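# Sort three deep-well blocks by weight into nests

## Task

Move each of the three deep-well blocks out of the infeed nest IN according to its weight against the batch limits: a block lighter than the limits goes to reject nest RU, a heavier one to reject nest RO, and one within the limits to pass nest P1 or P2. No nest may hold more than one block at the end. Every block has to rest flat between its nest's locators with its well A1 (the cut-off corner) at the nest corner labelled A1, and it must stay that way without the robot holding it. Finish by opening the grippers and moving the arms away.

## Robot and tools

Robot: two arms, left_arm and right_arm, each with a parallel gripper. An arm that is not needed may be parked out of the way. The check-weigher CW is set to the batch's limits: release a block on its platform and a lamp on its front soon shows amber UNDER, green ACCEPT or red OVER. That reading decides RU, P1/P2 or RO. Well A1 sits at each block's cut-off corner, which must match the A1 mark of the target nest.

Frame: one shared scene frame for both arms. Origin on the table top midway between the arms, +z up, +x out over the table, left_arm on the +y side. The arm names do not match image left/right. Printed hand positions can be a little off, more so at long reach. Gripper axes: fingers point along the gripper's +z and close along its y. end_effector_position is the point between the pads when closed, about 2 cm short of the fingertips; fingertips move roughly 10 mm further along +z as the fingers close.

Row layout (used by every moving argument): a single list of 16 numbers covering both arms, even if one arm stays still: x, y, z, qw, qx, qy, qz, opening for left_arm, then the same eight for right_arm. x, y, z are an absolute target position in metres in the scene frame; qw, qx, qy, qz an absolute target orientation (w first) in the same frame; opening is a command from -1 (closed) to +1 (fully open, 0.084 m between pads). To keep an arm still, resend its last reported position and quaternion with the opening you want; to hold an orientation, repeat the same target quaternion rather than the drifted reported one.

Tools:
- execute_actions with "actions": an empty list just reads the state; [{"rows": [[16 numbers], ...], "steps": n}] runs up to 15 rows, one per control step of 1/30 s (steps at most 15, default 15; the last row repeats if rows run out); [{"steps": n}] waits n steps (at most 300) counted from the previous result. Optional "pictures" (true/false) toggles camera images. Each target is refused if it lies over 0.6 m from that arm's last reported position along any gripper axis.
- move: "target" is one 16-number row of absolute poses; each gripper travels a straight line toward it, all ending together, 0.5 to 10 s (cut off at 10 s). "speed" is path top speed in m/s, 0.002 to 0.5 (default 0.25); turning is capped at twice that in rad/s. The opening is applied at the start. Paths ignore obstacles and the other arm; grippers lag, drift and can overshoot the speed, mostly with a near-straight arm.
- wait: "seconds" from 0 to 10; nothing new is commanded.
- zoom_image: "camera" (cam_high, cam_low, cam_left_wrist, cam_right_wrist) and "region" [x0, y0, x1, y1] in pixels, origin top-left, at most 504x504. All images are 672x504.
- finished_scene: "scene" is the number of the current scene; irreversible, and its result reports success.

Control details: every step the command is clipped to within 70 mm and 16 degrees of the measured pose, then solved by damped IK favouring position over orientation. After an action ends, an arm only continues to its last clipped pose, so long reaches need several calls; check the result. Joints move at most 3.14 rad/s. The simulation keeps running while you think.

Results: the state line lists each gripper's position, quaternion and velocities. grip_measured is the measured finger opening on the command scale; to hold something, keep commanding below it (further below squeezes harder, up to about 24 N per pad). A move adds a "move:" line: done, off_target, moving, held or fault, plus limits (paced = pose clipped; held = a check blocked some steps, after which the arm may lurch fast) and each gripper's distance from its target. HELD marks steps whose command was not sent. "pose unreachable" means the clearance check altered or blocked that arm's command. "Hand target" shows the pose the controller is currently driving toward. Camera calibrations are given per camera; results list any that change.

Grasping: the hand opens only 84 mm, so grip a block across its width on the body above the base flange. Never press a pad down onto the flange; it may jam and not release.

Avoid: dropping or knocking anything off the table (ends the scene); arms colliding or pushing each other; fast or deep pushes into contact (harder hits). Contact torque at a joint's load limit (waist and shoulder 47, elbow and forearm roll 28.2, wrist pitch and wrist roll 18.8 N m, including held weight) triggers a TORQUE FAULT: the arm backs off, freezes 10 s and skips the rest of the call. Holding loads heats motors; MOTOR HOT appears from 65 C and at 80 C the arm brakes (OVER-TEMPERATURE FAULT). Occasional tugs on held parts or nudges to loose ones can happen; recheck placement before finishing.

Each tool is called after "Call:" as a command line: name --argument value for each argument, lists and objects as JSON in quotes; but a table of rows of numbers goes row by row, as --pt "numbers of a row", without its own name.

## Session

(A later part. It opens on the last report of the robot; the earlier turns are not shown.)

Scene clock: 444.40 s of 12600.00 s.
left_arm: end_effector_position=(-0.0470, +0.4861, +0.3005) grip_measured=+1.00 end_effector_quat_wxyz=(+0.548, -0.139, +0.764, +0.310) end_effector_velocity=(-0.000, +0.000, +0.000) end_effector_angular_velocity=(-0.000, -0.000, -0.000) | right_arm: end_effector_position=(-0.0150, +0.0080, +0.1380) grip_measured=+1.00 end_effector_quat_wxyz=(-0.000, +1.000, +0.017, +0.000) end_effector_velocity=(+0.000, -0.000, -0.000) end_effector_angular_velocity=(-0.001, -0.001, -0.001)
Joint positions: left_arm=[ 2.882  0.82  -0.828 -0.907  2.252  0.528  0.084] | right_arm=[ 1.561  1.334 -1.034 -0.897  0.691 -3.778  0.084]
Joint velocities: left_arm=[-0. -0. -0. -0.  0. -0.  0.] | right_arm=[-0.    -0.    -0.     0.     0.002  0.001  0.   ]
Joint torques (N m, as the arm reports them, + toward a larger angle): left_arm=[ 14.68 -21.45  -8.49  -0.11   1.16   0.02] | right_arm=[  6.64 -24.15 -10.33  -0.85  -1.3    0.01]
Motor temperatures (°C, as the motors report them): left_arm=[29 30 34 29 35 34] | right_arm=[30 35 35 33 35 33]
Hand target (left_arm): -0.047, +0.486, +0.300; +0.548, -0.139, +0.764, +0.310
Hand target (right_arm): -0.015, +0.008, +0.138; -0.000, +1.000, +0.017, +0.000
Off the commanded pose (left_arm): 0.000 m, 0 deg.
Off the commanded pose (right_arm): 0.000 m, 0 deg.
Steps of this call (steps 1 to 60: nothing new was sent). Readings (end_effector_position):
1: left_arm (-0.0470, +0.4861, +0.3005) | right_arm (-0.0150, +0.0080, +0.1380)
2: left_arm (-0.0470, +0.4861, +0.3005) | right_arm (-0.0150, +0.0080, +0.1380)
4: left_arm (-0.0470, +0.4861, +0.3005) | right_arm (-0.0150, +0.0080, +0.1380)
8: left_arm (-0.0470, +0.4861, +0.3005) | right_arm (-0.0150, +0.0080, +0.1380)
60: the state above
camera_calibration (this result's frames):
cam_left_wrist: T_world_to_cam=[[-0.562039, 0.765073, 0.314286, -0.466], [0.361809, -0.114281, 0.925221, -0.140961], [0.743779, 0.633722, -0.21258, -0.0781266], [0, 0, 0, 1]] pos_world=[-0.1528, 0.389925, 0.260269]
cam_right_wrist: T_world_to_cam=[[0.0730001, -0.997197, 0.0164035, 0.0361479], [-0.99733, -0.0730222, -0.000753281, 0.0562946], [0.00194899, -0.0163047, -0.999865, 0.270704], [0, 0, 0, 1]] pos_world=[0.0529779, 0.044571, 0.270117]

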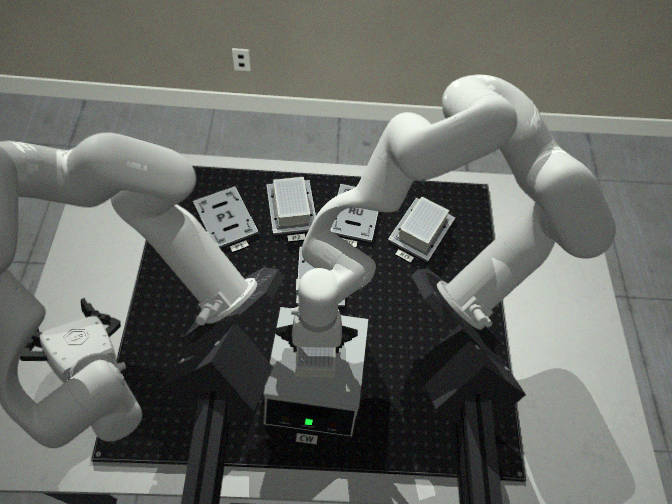

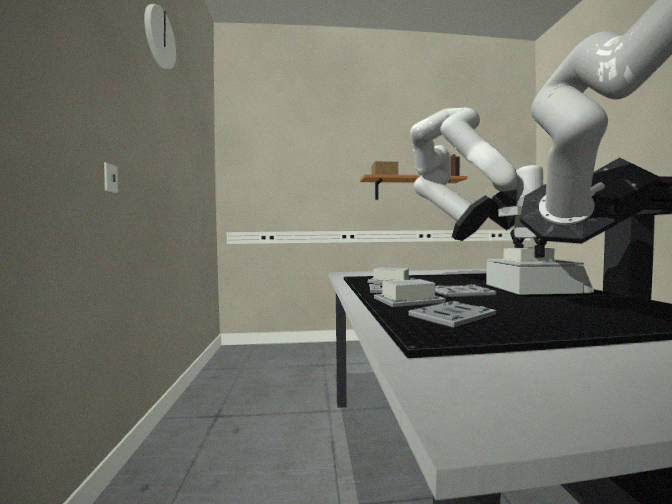

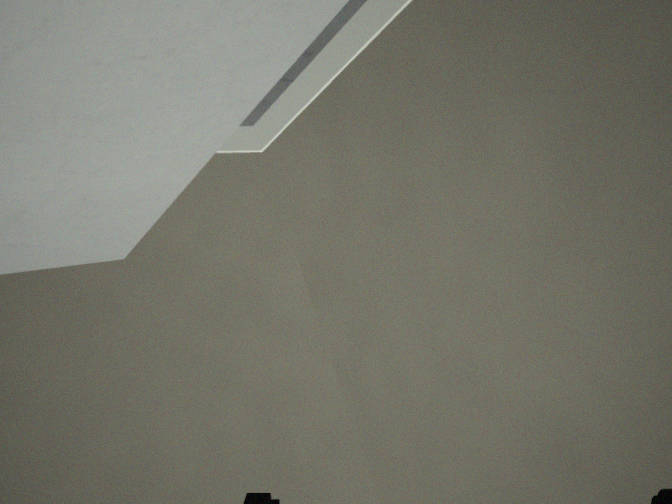

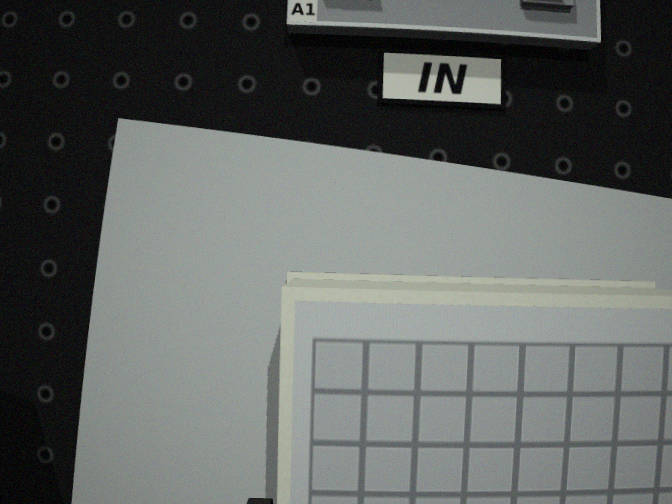

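Call:
move --target '[-0.047,0.4861,0.3005,0.548,-0.139,0.764,0.310,1,-0.015,0.008,0.138,0,1,0.0175,0,0.2]' --speed 0.01

Call:
move --target '[-0.047,0.4861,0.3005,0.548,-0.139,0.764,0.310,1,0.0,0.008,0.165,0,1,0.0175,0,0.2]' --speed 0.04

Call:
move --target '[-0.047,0.4861,0.3005,0.548,-0.139,0.764,0.310,1,0.36,0.04,0.15,0,0.985,0.174,0,0.2]' --speed 0.15

Call:
move --target '[-0.047,0.4861,0.3005,0.548,-0.139,0.764,0.310,1,0.385,0.19,0.13,0,0.9659,0.2588,0,0.2]' --speed 0.08

Scene clock: 460.87 s of 12600.00 s.
left_arm: end_effector_position=(-0.0470, +0.4861, +0.3005) grip_measured=+1.00 end_effector_quat_wxyz=(+0.548, -0.139, +0.764, +0.310) end_effector_velocity=(+0.000, +0.000, +0.000) end_effector_angular_velocity=(+0.000, -0.001, +0.001) | right_arm: end_effector_position=(-0.0150, +0.0081, +0.1381) grip_measured=+0.96 end_effector_quat_wxyz=(-0.000, +1.000, +0.017, -0.000) end_effector_velocity=(-0.000, -0.000, -0.000) end_effector_angular_velocity=(-0.000, +0.001, +0.001)
Joint positions: left_arm=[ 2.882  0.82  -0.828 -0.907  2.252  0.528  0.084] | right_arm=[ 1.561  1.334 -1.034 -0.897  0.691 -3.778  0.083]
Joint velocities: left_arm=[-0.     0.     0.    -0.     0.001 -0.001 -0.   ] | right_arm=[-0.     0.     0.     0.    -0.001 -0.001 -0.   ]
Joint torques (N m, as the arm reports them, + toward a larger angle): left_arm=[ 15.13 -21.68  -8.68  -0.18   1.24   0.06] | right_arm=[  7.36 -22.54  -9.88  -1.41  -1.06  -0.15]
Motor temperatures (°C, as the motors report them): left_arm=[29 30 34 29 35 34] | right_arm=[29 36 36 33 35 33]
Hand target (left_arm): -0.047, +0.486, +0.300; +0.548, -0.139, +0.764, +0.310
Hand target (right_arm): -0.015, +0.008, +0.138; +0.000, +1.000, +0.017, -0.000
Off the commanded pose (left_arm): 0.000 m, 0 deg.
Off the commanded pose (right_arm): 0.000 m, 0 deg.
After step 90, 12.77 s passed at rest.
move: done
camera_calibration (this result's frames):
cam_left_wrist: T_world_to_cam=[[-0.562039, 0.765073, 0.314286, -0.466], [0.361809, -0.114281, 0.925221, -0.140961], [0.743779, 0.633722, -0.21258, -0.0781264], [0, 0, 0, 1]] pos_world=[-0.1528, 0.389925, 0.260269]
cam_right_wrist: T_world_to_cam=[[0.0728784, -0.99721, 0.0161291, 0.0363127], [-0.997339, -0.0728994, -0.000713345, 0.0563173], [0.00188716, -0.0160342, -0.99987, 0.270799], [0, 0, 0, 1]] pos_world=[0.05301, 0.044659, 0.270218]

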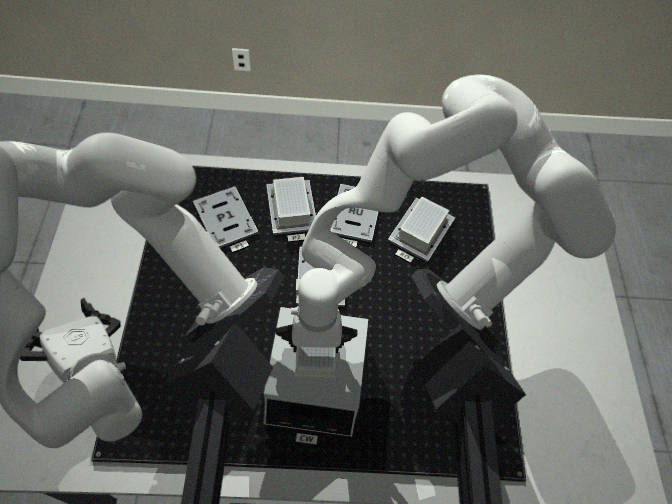

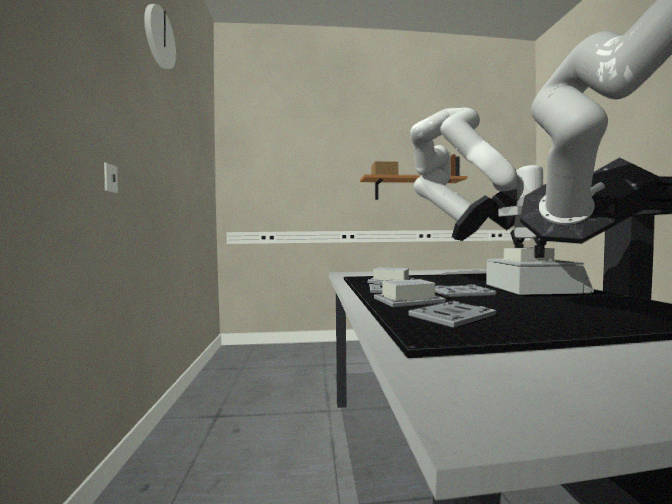

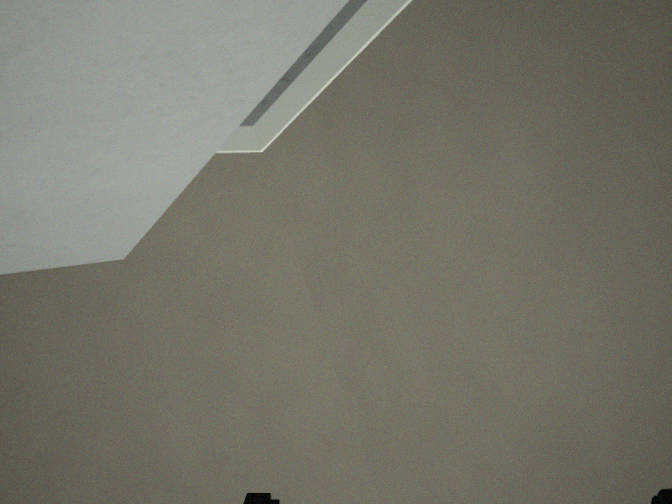

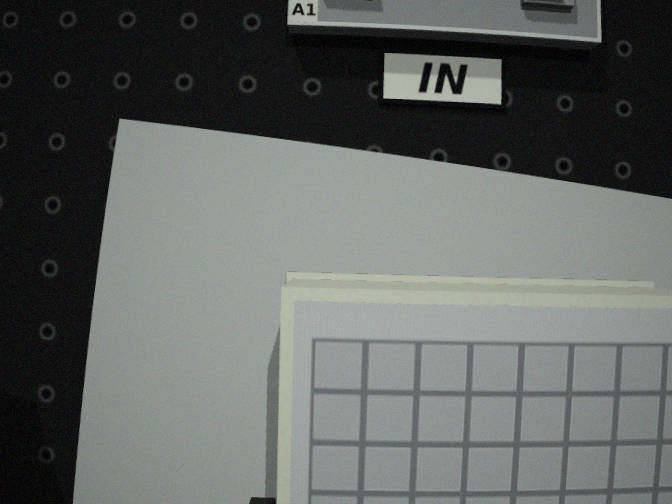

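Scene clock: 462.00 s of 12600.00 s.
left_arm: end_effector_position=(-0.0470, +0.4861, +0.3005) grip_measured=+1.00 end_effector_quat_wxyz=(+0.548, -0.139, +0.764, +0.310) end_effector_velocity=(+0.001, +0.000, +0.000) end_effector_angular_velocity=(-0.000, -0.004, -0.001) | right_arm: end_effector_position=(-0.0001, +0.0078, +0.1648) grip_measured=+0.96 end_effector_quat_wxyz=(+0.000, +1.000, +0.018, -0.000) end_effector_velocity=(+0.001, -0.001, +0.001) end_effector_angular_velocity=(-0.002, -0.001, +0.002)
Joint positions: left_arm=[ 2.882  0.82  -0.828 -0.907  2.252  0.528  0.084] | right_arm=[ 1.575  1.244 -0.995 -0.834  0.721 -3.843  0.083]
Joint velocities: left_arm=[-0.002  0.     0.     0.     0.002 -0.001 -0.   ] | right_arm=[ 0.003 -0.005  0.003  0.006  0.003 -0.006 -0.   ]
Joint torques (N m, as the arm reports them, + toward a larger angle): left_arm=[ 14.53 -21.57  -8.5   -0.15   1.34  -0.02] | right_arm=[  7.4  -24.36 -11.37  -0.72  -1.16  -0.02]
Motor temperatures (°C, as the motors report them): left_arm=[29 30 34 29 35 34] | right_arm=[29 36 36 33 35 33]
Hand target (left_arm): -0.047, +0.486, +0.301; +0.548, -0.139, +0.764, +0.310
Hand target (right_arm): +0.000, +0.008, +0.165; +0.000, +1.000, +0.017, -0.000
Off the commanded pose (left_arm): 0.000 m, 0 deg.
Off the commanded pose (right_arm): 0.000 m, 0 deg.
move: done
camera_calibration (this result's frames):
cam_left_wrist: T_world_to_cam=[[-0.562039, 0.765073, 0.314286, -0.466], [0.361809, -0.114281, 0.925221, -0.140961], [0.743778, 0.633722, -0.21258, -0.0781266], [0, 0, 0, 1]] pos_world=[-0.1528, 0.389925, 0.260269]
cam_right_wrist: T_world_to_cam=[[0.0731149, -0.997183, 0.016747, 0.034372], [-0.997322, -0.073137, -0.000711212, 0.0711452], [0.00193403, -0.0166502, -0.99986, 0.297423], [0, 0, 0, 1]] pos_world=[0.0678663, 0.0444306, 0.296857]

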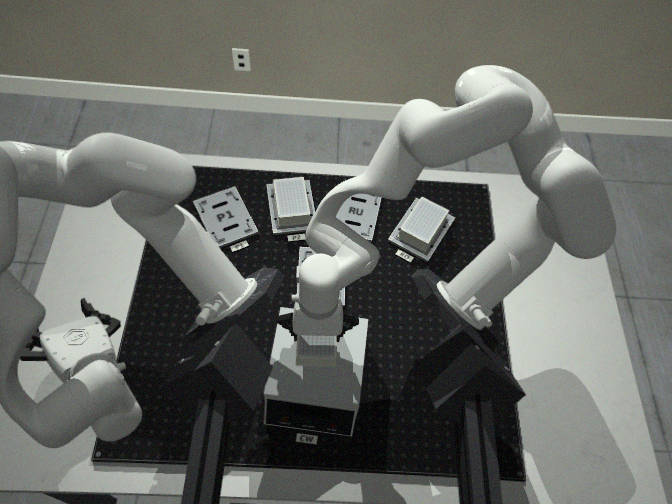

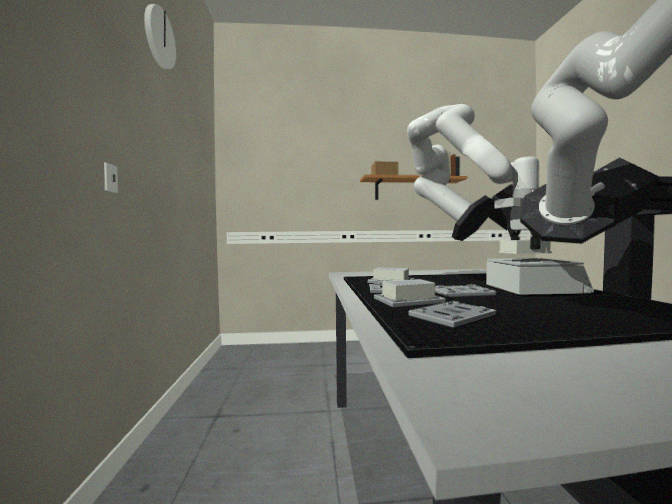

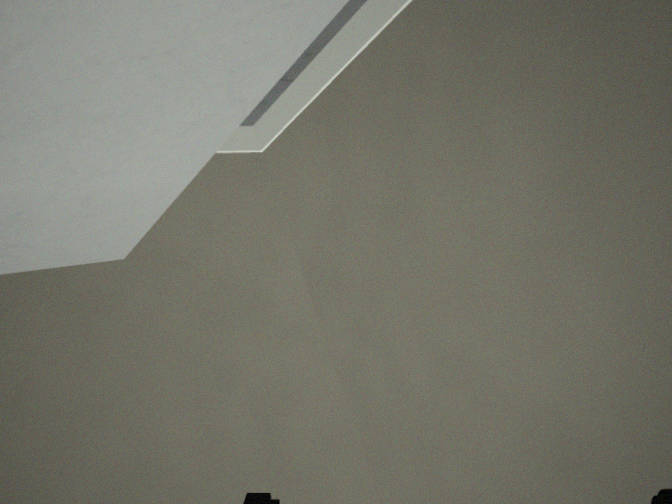

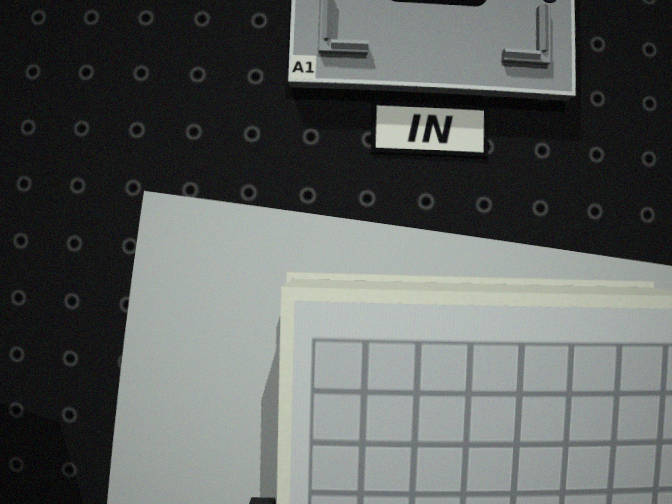

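Scene clock: 464.93 s of 12600.00 s.
left_arm: end_effector_position=(-0.0470, +0.4861, +0.3005) grip_measured=+1.00 end_effector_quat_wxyz=(+0.548, -0.139, +0.764, +0.310) end_effector_velocity=(-0.000, -0.000, -0.000) end_effector_angular_velocity=(-0.001, +0.001, +0.000) | right_arm: end_effector_position=(+0.3603, +0.0385, +0.1495) grip_measured=+0.96 end_effector_quat_wxyz=(+0.001, +0.985, +0.174, +0.000) end_effector_velocity=(+0.005, +0.002, +0.001) end_effector_angular_velocity=(+0.003, +0.001, -0.002)
Joint positions: left_arm=[ 2.882  0.82  -0.828 -0.907  2.252  0.528  0.084] | right_arm=[ 0.869  0.899 -1.218 -1.158  1.003 -4.766  0.083]
Joint velocities: left_arm=[ 0.001 -0.     0.     0.    -0.001 -0.    -0.   ] | right_arm=[-0.004  0.001 -0.012  0.003  0.001 -0.011  0.   ]
Joint torques (N m, as the arm reports them, + toward a larger angle): left_arm=[ 14.61 -21.75  -8.67  -0.16   1.23   0.01] | right_arm=[ 16.25 -19.22  -8.51  -0.63  -1.53  -0.03]
Motor temperatures (°C, as the motors report them): left_arm=[29 30 34 29 35 34] | right_arm=[29 36 36 33 35 33]
Hand target (left_arm): -0.047, +0.486, +0.301; +0.548, -0.139, +0.764, +0.310
Hand target (right_arm): +0.361, +0.039, +0.150; +0.001, +0.985, +0.173, +0.000
Off the commanded pose (left_arm): 0.000 m, 0 deg.
Off the commanded pose (right_arm): 0.002 m, 0 deg.
move: done
camera_calibration (this result's frames):
cam_left_wrist: T_world_to_cam=[[-0.562039, 0.765073, 0.314286, -0.466], [0.361809, -0.114281, 0.925221, -0.140961], [0.743779, 0.633722, -0.21258, -0.0781265], [0, 0, 0, 1]] pos_world=[-0.1528, 0.389925, 0.260269]
cam_right_wrist: T_world_to_cam=[[0.37745, -0.925835, 0.0189911, -0.0737994], [-0.925998, -0.377528, -0.000578287, 0.418798], [0.00770507, -0.0173674, -0.999819, 0.279913], [0, 0, 0, 1]] pos_world=[0.413505, 0.0946433, 0.281507]

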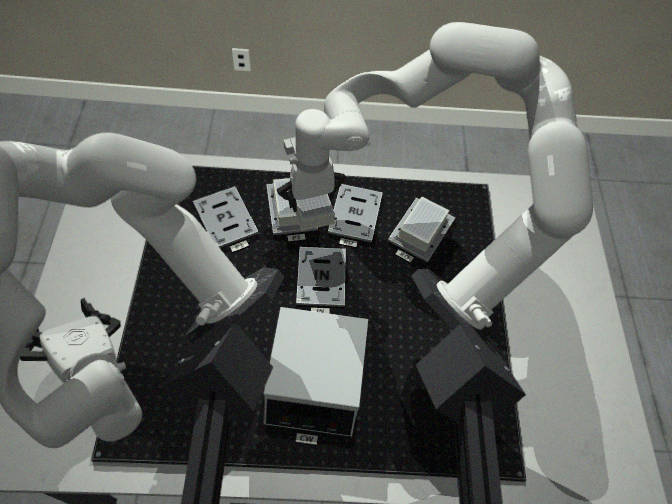

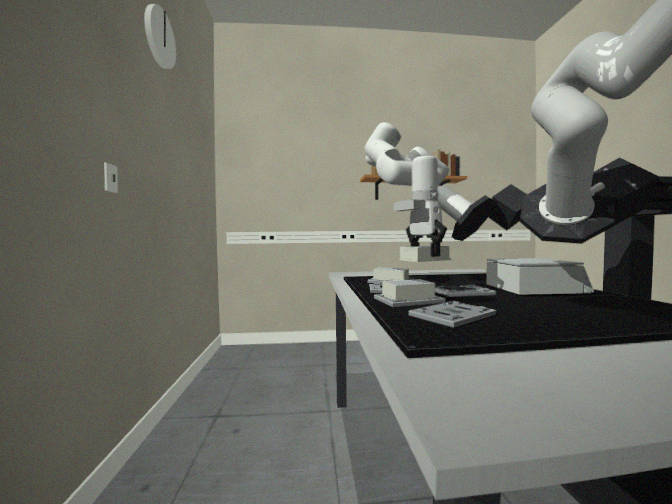

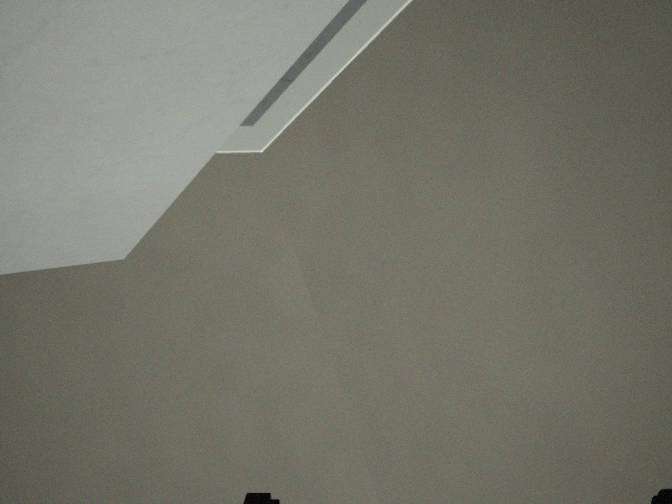

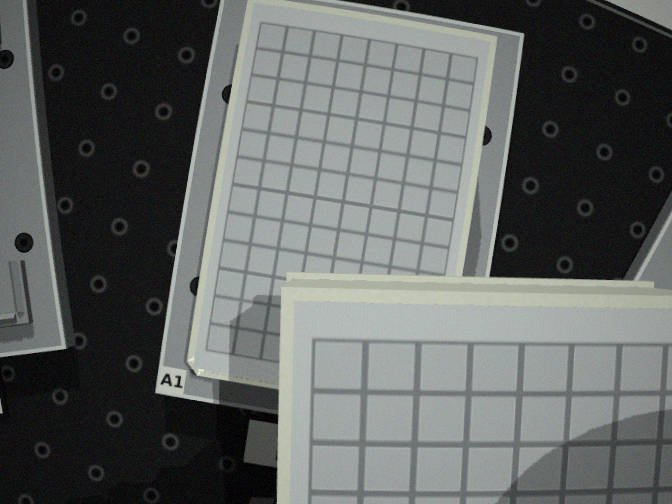

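Scene clock: 467.37 s of 12600.00 s.
left_arm: end_effector_position=(-0.0470, +0.4861, +0.3005) grip_measured=+1.00 end_effector_quat_wxyz=(+0.548, -0.139, +0.764, +0.310) end_effector_velocity=(+0.000, +0.000, -0.000) end_effector_angular_velocity=(-0.000, -0.000, -0.002) | right_arm: end_effector_position=(+0.3851, +0.1896, +0.1303) grip_measured=+0.96 end_effector_quat_wxyz=(-0.000, +0.966, +0.259, -0.000) end_effector_velocity=(-0.000, +0.002, -0.001) end_effector_angular_velocity=(-0.007, +0.005, +0.002)
Joint positions: left_arm=[ 2.882  0.82  -0.828 -0.907  2.252  0.528  0.084] | right_arm=[ 0.932  1.465 -2.053 -0.981  1.154 -5.192  0.083]
Joint velocities: left_arm=[-0.002 -0.    -0.     0.    -0.     0.001  0.   ] | right_arm=[ 0.001  0.018 -0.029  0.01   0.013 -0.014 -0.   ]
Joint torques (N m, as the arm reports them, + toward a larger angle): left_arm=[ 14.54 -21.44  -8.59  -0.04   1.23   0.01] | right_arm=[ 19.24 -24.99 -11.04  -0.64  -1.35  -0.24]
Motor temperatures (°C, as the motors report them): left_arm=[29 30 34 29 35 34] | right_arm=[30 36 36 33 35 33]
Hand target (left_arm): -0.047, +0.486, +0.300; +0.548, -0.139, +0.764, +0.310
Hand target (right_arm): +0.385, +0.190, +0.130; +0.000, +0.966, +0.259, -0.000
Off the commanded pose (left_arm): 0.000 m, 0 deg.
Off the commanded pose (right_arm): 0.001 m, 0 deg.
move: done
camera_calibration (this result's frames):
cam_left_wrist: T_world_to_cam=[[-0.562039, 0.765073, 0.314286, -0.466], [0.361809, -0.114281, 0.925221, -0.140961], [0.743779, 0.633722, -0.21258, -0.0781265], [0, 0, 0, 1]] pos_world=[-0.1528, 0.389925, 0.260269]
cam_right_wrist: T_world_to_cam=[[0.532058, -0.846561, 0.0157938, -0.0171635], [-0.846661, -0.532133, -0.000661812, 0.497593], [0.00896467, -0.0130199, -0.999875, 0.26183], [0, 0, 0, 1]] pos_world=[0.428077, 0.253665, 0.262397]

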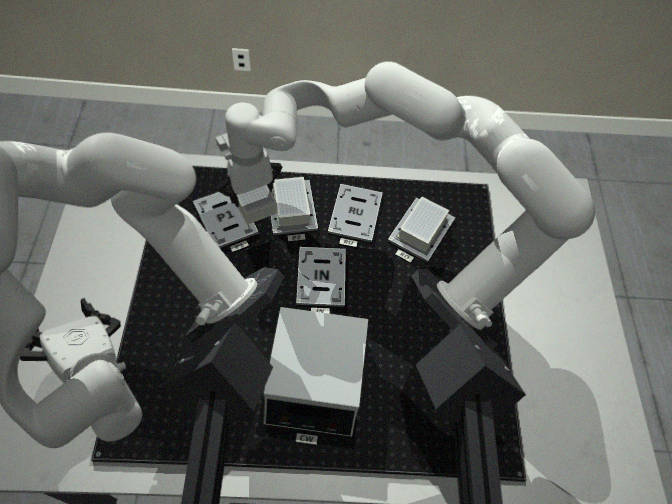

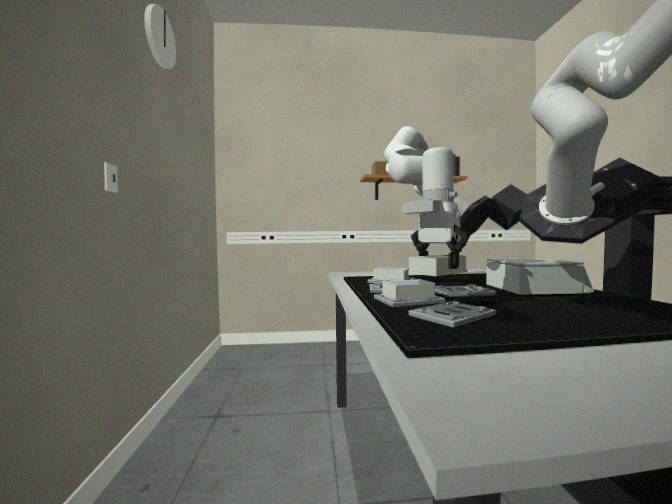

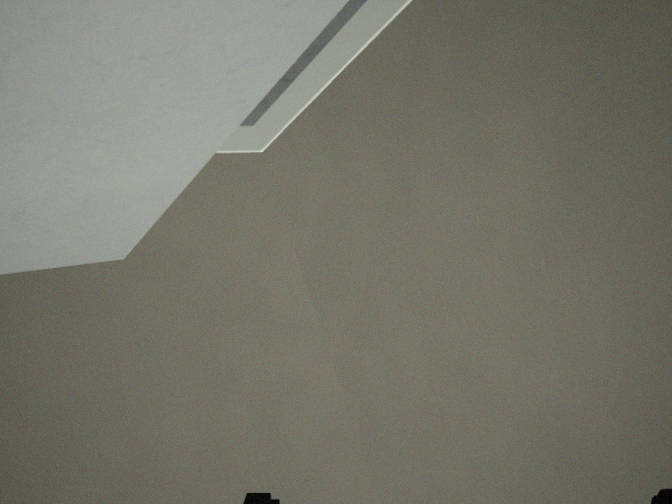

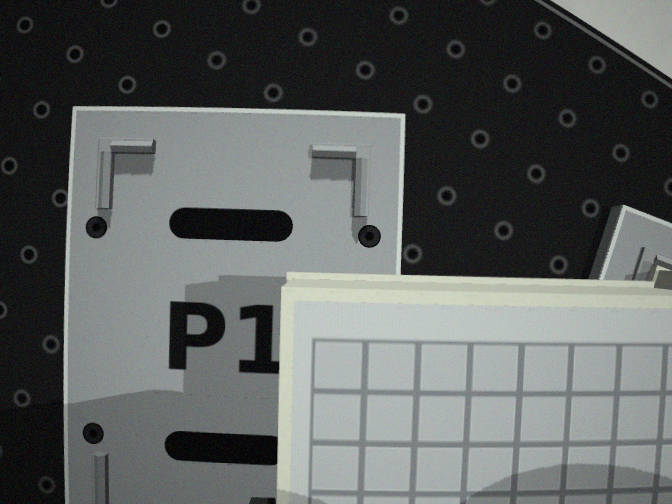

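Call:
move --target '[-0.047,0.4861,0.3005,0.548,-0.139,0.764,0.310,1,0.2205,0.0019,0.12,0,1,0.0175,0,0.2]' --speed 0.1

Call:
move --target '[-0.047,0.4861,0.3005,0.548,-0.139,0.764,0.310,1,0.2205,0.0019,0.064,0,1,0.0175,0,0.2]' --speed 0.03

Call:
move --target '[-0.047,0.4861,0.3005,0.548,-0.139,0.764,0.310,1,0.2205,0.0019,0.0498,0,1,0.0175,0,0.2]' --speed 0.004

Scene clock: 487.57 s of 12600.00 s.
left_arm: end_effector_position=(-0.0470, +0.4861, +0.3005) grip_measured=+1.00 end_effector_quat_wxyz=(+0.548, -0.139, +0.764, +0.310) end_effector_velocity=(-0.000, -0.000, -0.000) end_effector_angular_velocity=(-0.000, +0.001, -0.000) | right_arm: end_effector_position=(+0.2207, +0.0032, +0.1199) grip_measured=+0.96 end_effector_quat_wxyz=(-0.001, +1.000, +0.018, +0.001) end_effector_velocity=(-0.002, -0.002, +0.000) end_effector_angular_velocity=(+0.004, -0.002, -0.004)
Joint positions: left_arm=[ 2.882  0.82  -0.828 -0.907  2.252  0.528  0.084] | right_arm=[ 0.955  0.967 -0.958 -1.301  0.901 -4.065  0.083]
Joint velocities: left_arm=[ 0.     0.    -0.    -0.    -0.001  0.     0.   ] | right_arm=[ 0.002 -0.003  0.011 -0.01  -0.003  0.017 -0.   ]
Joint torques (N m, as the arm reports them, + toward a larger angle): left_arm=[ 14.56 -21.53  -8.59  -0.24   1.14   0.15] | right_arm=[ 12.55 -17.25  -6.44  -0.9   -1.32  -0.07]
Motor temperatures (°C, as the motors report them): left_arm=[29 30 34 29 35 34] | right_arm=[30 36 36 33 35 33]
Hand target (left_arm): -0.047, +0.486, +0.300; +0.548, -0.139, +0.764, +0.310
Hand target (right_arm): +0.220, +0.003, +0.120; -0.001, +1.000, +0.018, +0.001
Off the commanded pose (left_arm): 0.000 m, 0 deg.
Off the commanded pose (right_arm): 0.001 m, 0 deg.
After step 90, 14.23 s passed at rest.
move: done
camera_calibration (this result's frames):
cam_left_wrist: T_world_to_cam=[[-0.562039, 0.765073, 0.314286, -0.466], [0.361809, -0.114281, 0.925221, -0.140961], [0.743778, 0.633722, -0.21258, -0.0781266], [0, 0, 0, 1]] pos_world=[-0.1528, 0.389925, 0.260269]
cam_right_wrist: T_world_to_cam=[[0.0735016, -0.997181, 0.0151137, 0.014459], [-0.997291, -0.0735378, -0.00185389, 0.291166], [0.00296009, -0.0149365, -0.999884, 0.251821], [0, 0, 0, 1]] pos_world=[0.288569, 0.0395912, 0.252113]

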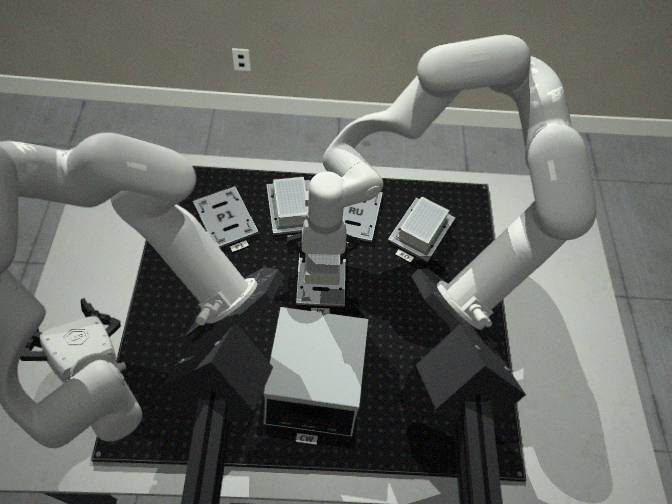

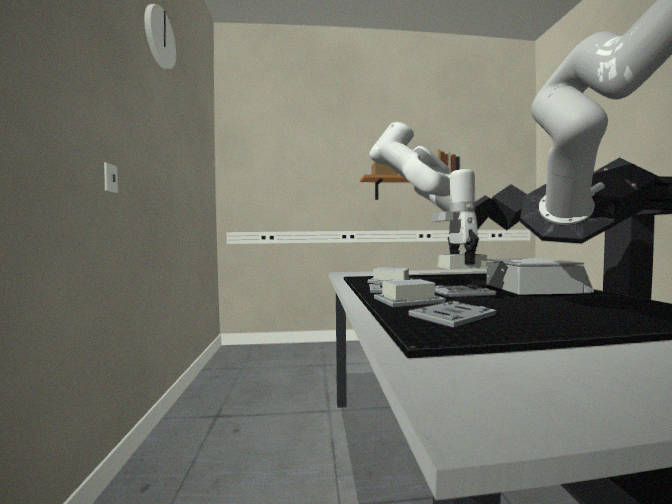

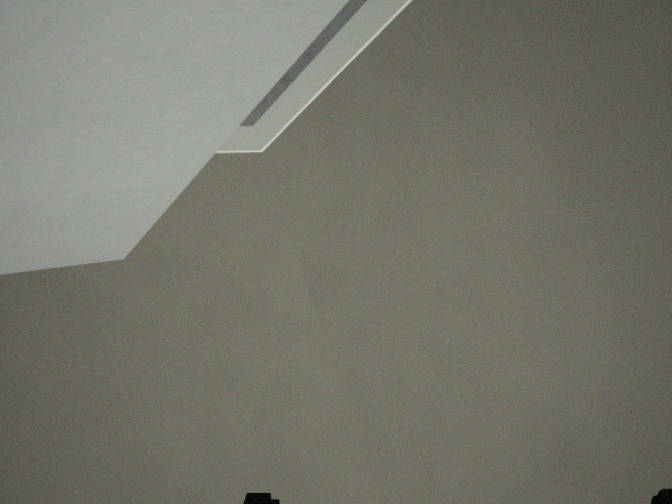

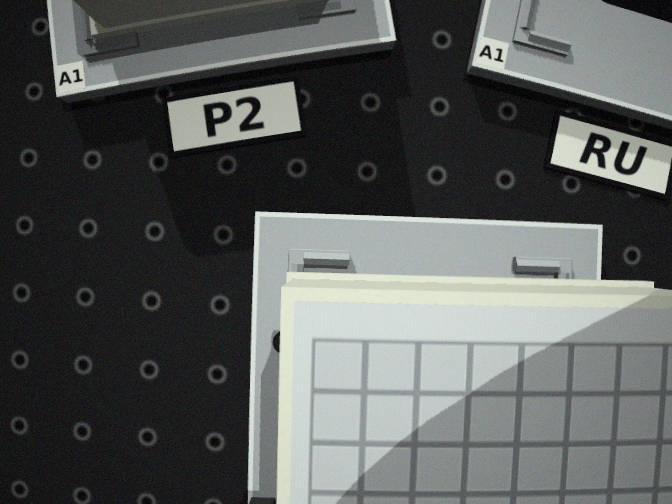

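Scene clock: 489.80 s of 12600.00 s.
left_arm: end_effector_position=(-0.0470, +0.4861, +0.3005) grip_measured=+1.00 end_effector_quat_wxyz=(+0.548, -0.139, +0.764, +0.310) end_effector_velocity=(-0.000, +0.000, +0.000) end_effector_angular_velocity=(+0.001, +0.000, +0.001) | right_arm: end_effector_position=(+0.2207, +0.0019, +0.0640) grip_measured=+0.96 end_effector_quat_wxyz=(+0.000, +1.000, +0.017, +0.000) end_effector_velocity=(+0.001, -0.000, -0.002) end_effector_angular_velocity=(-0.000, -0.000, -0.001)
Joint positions: left_arm=[ 2.882  0.82  -0.828 -0.907  2.252  0.528  0.084] | right_arm=[ 0.824  1.081 -1.023 -1.47   0.897 -4.003  0.083]
Joint velocities: left_arm=[ 0.     0.     0.    -0.001  0.001  0.    -0.   ] | right_arm=[-0.005  0.003 -0.003 -0.005  0.001  0.001 -0.   ]
Joint torques (N m, as the arm reports them, + toward a larger angle): left_arm=[ 14.78 -21.68  -8.68  -0.25   1.21   0.06] | right_arm=[ 13.42 -17.53  -4.29  -0.94  -0.89  -0.14]
Motor temperatures (°C, as the motors report them): left_arm=[29 30 34 29 35 34] | right_arm=[30 36 36 33 35 33]
Hand target (left_arm): -0.047, +0.486, +0.301; +0.548, -0.139, +0.764, +0.310
Hand target (right_arm): +0.221, +0.002, +0.064; +0.000, +1.000, +0.017, +0.000
Off the commanded pose (left_arm): 0.000 m, 0 deg.
Off the commanded pose (right_arm): 0.000 m, 0 deg.
move: done
camera_calibration (this result's frames):
cam_left_wrist: T_world_to_cam=[[-0.562039, 0.765073, 0.314286, -0.466], [0.361809, -0.114281, 0.925221, -0.140961], [0.743778, 0.633722, -0.21258, -0.0781265], [0, 0, 0, 1]] pos_world=[-0.1528, 0.389925, 0.260269]
cam_right_wrist: T_world_to_cam=[[0.0728965, -0.997204, 0.0164414, 0.0141032], [-0.997337, -0.072925, -0.00113892, 0.290858], [0.00233473, -0.0163146, -0.999864, 0.196119], [0, 0, 0, 1]] pos_world=[0.288598, 0.0384742, 0.196192]

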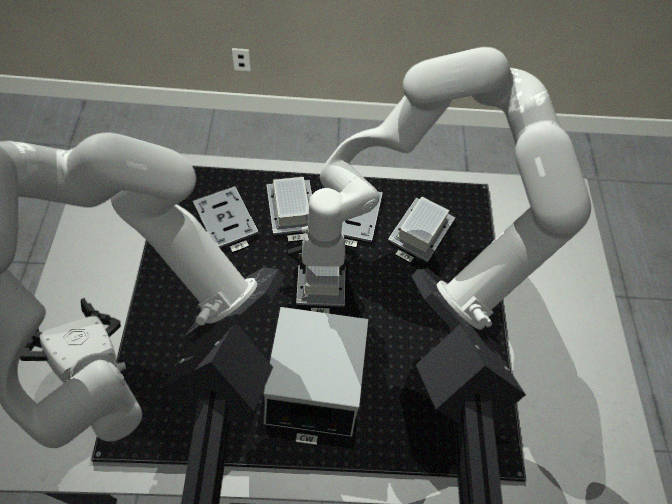

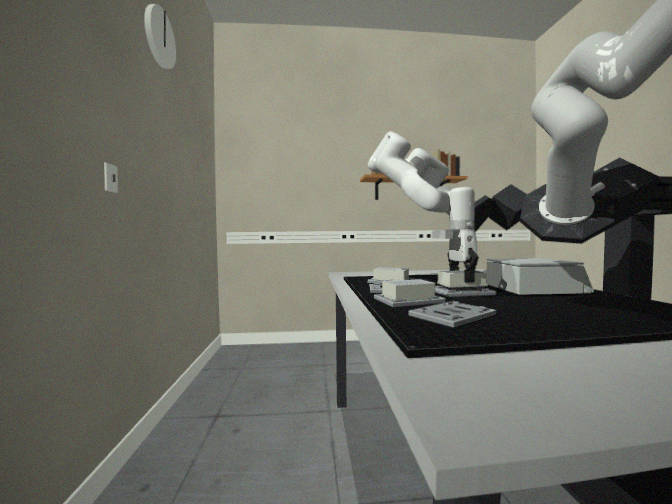

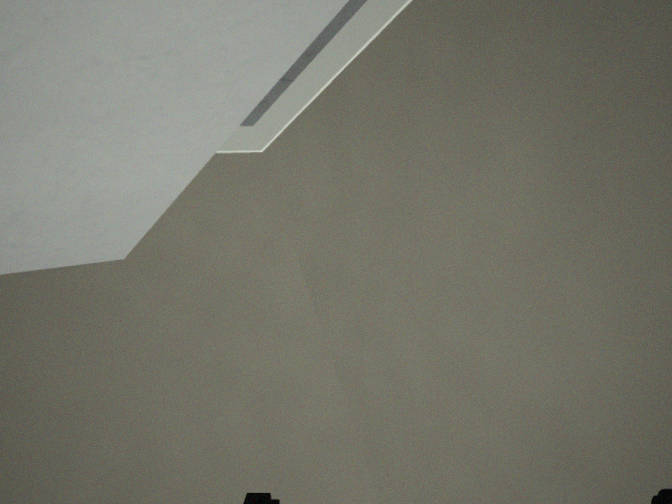

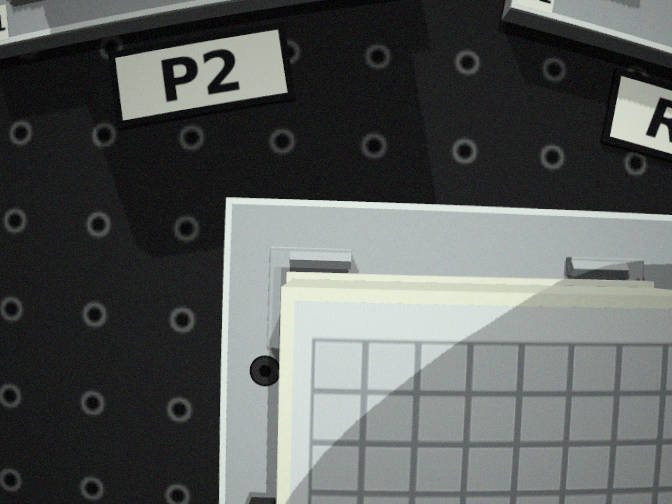

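Scene clock: 493.57 s of 12600.00 s.
left_arm: end_effector_position=(-0.0470, +0.4861, +0.3005) grip_measured=+1.00 end_effector_quat_wxyz=(+0.548, -0.139, +0.764, +0.310) end_effector_velocity=(+0.000, +0.000, +0.000) end_effector_angular_velocity=(+0.001, -0.001, +0.000) | right_arm: end_effector_position=(+0.2206, +0.0020, +0.0499) grip_measured=+0.96 end_effector_quat_wxyz=(-0.000, +1.000, +0.017, +0.000) end_effector_velocity=(-0.000, +0.000, -0.001) end_effector_angular_velocity=(+0.002, +0.001, +0.001)
Joint positions: left_arm=[ 2.882  0.82  -0.828 -0.907  2.252  0.528  0.084] | right_arm=[ 0.79   1.111 -1.044 -1.51   0.898 -3.991  0.083]
Joint velocities: left_arm=[-0.     0.     0.    -0.     0.001  0.    -0.   ] | right_arm=[-0.002  0.002 -0.001 -0.003 -0.002 -0.     0.   ]
Joint torques (N m, as the arm reports them, + toward a larger angle): left_arm=[ 14.75 -21.61  -8.77   0.08   1.1    0.05] | right_arm=[ 13.42 -16.3   -3.39  -0.97  -0.82  -0.21]
Motor temperatures (°C, as the motors report them): left_arm=[29 30 34 29 35 34] | right_arm=[30 36 36 33 35 33]
Hand target (left_arm): -0.047, +0.486, +0.301; +0.548, -0.139, +0.764, +0.310
Hand target (right_arm): +0.221, +0.002, +0.050; +0.000, +1.000, +0.017, +0.000
Off the commanded pose (left_arm): 0.000 m, 0 deg.
Off the commanded pose (right_arm): 0.000 m, 0 deg.
move: done
camera_calibration (this result's frames):
cam_left_wrist: T_world_to_cam=[[-0.562039, 0.765073, 0.314286, -0.466], [0.361809, -0.114281, 0.925221, -0.140961], [0.743778, 0.633722, -0.21258, -0.0781265], [0, 0, 0, 1]] pos_world=[-0.1528, 0.389925, 0.260269]
cam_right_wrist: T_world_to_cam=[[0.0728527, -0.997209, 0.0163249, 0.0143954], [-0.997341, -0.072877, -0.000896412, 0.29077], [0.00208362, -0.0162162, -0.999866, 0.182007], [0, 0, 0, 1]] pos_world=[0.288568, 0.038497, 0.182008]

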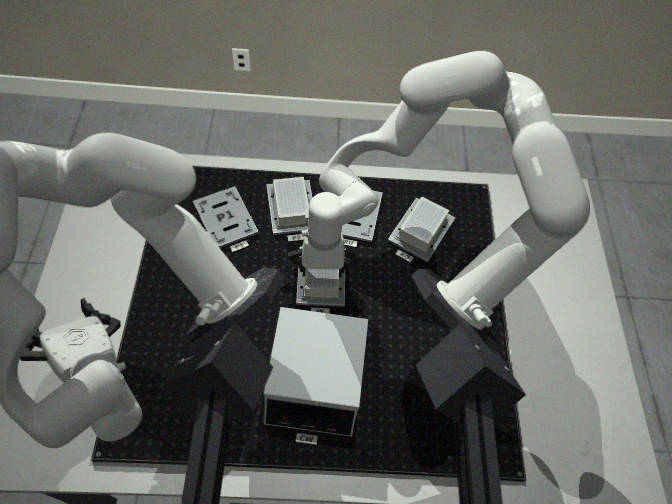

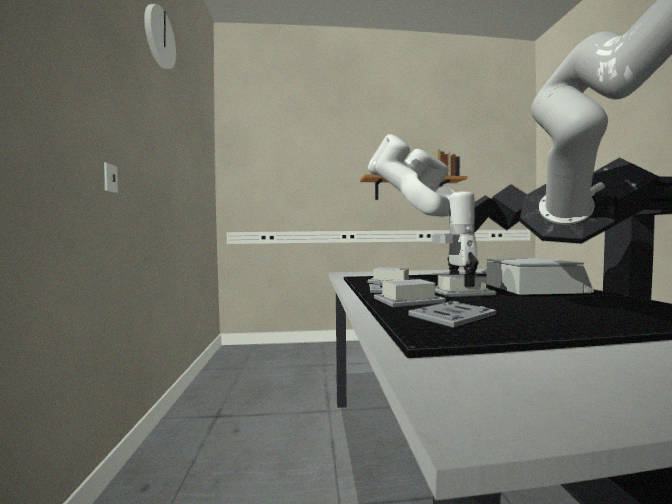

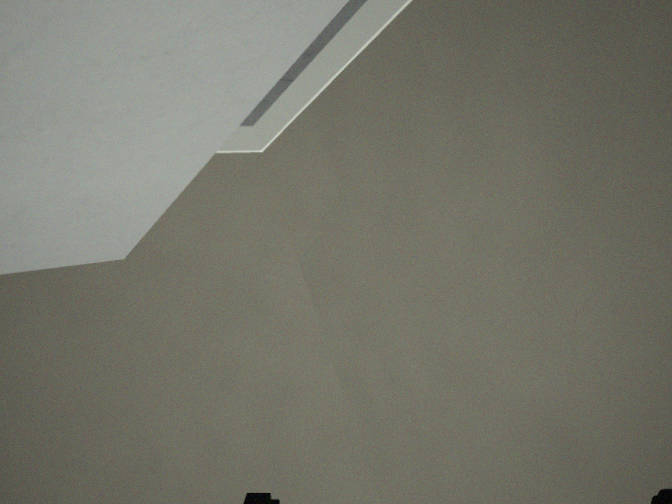

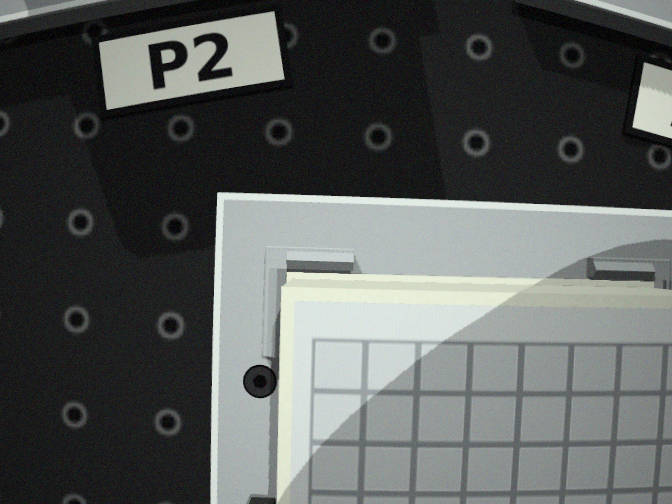

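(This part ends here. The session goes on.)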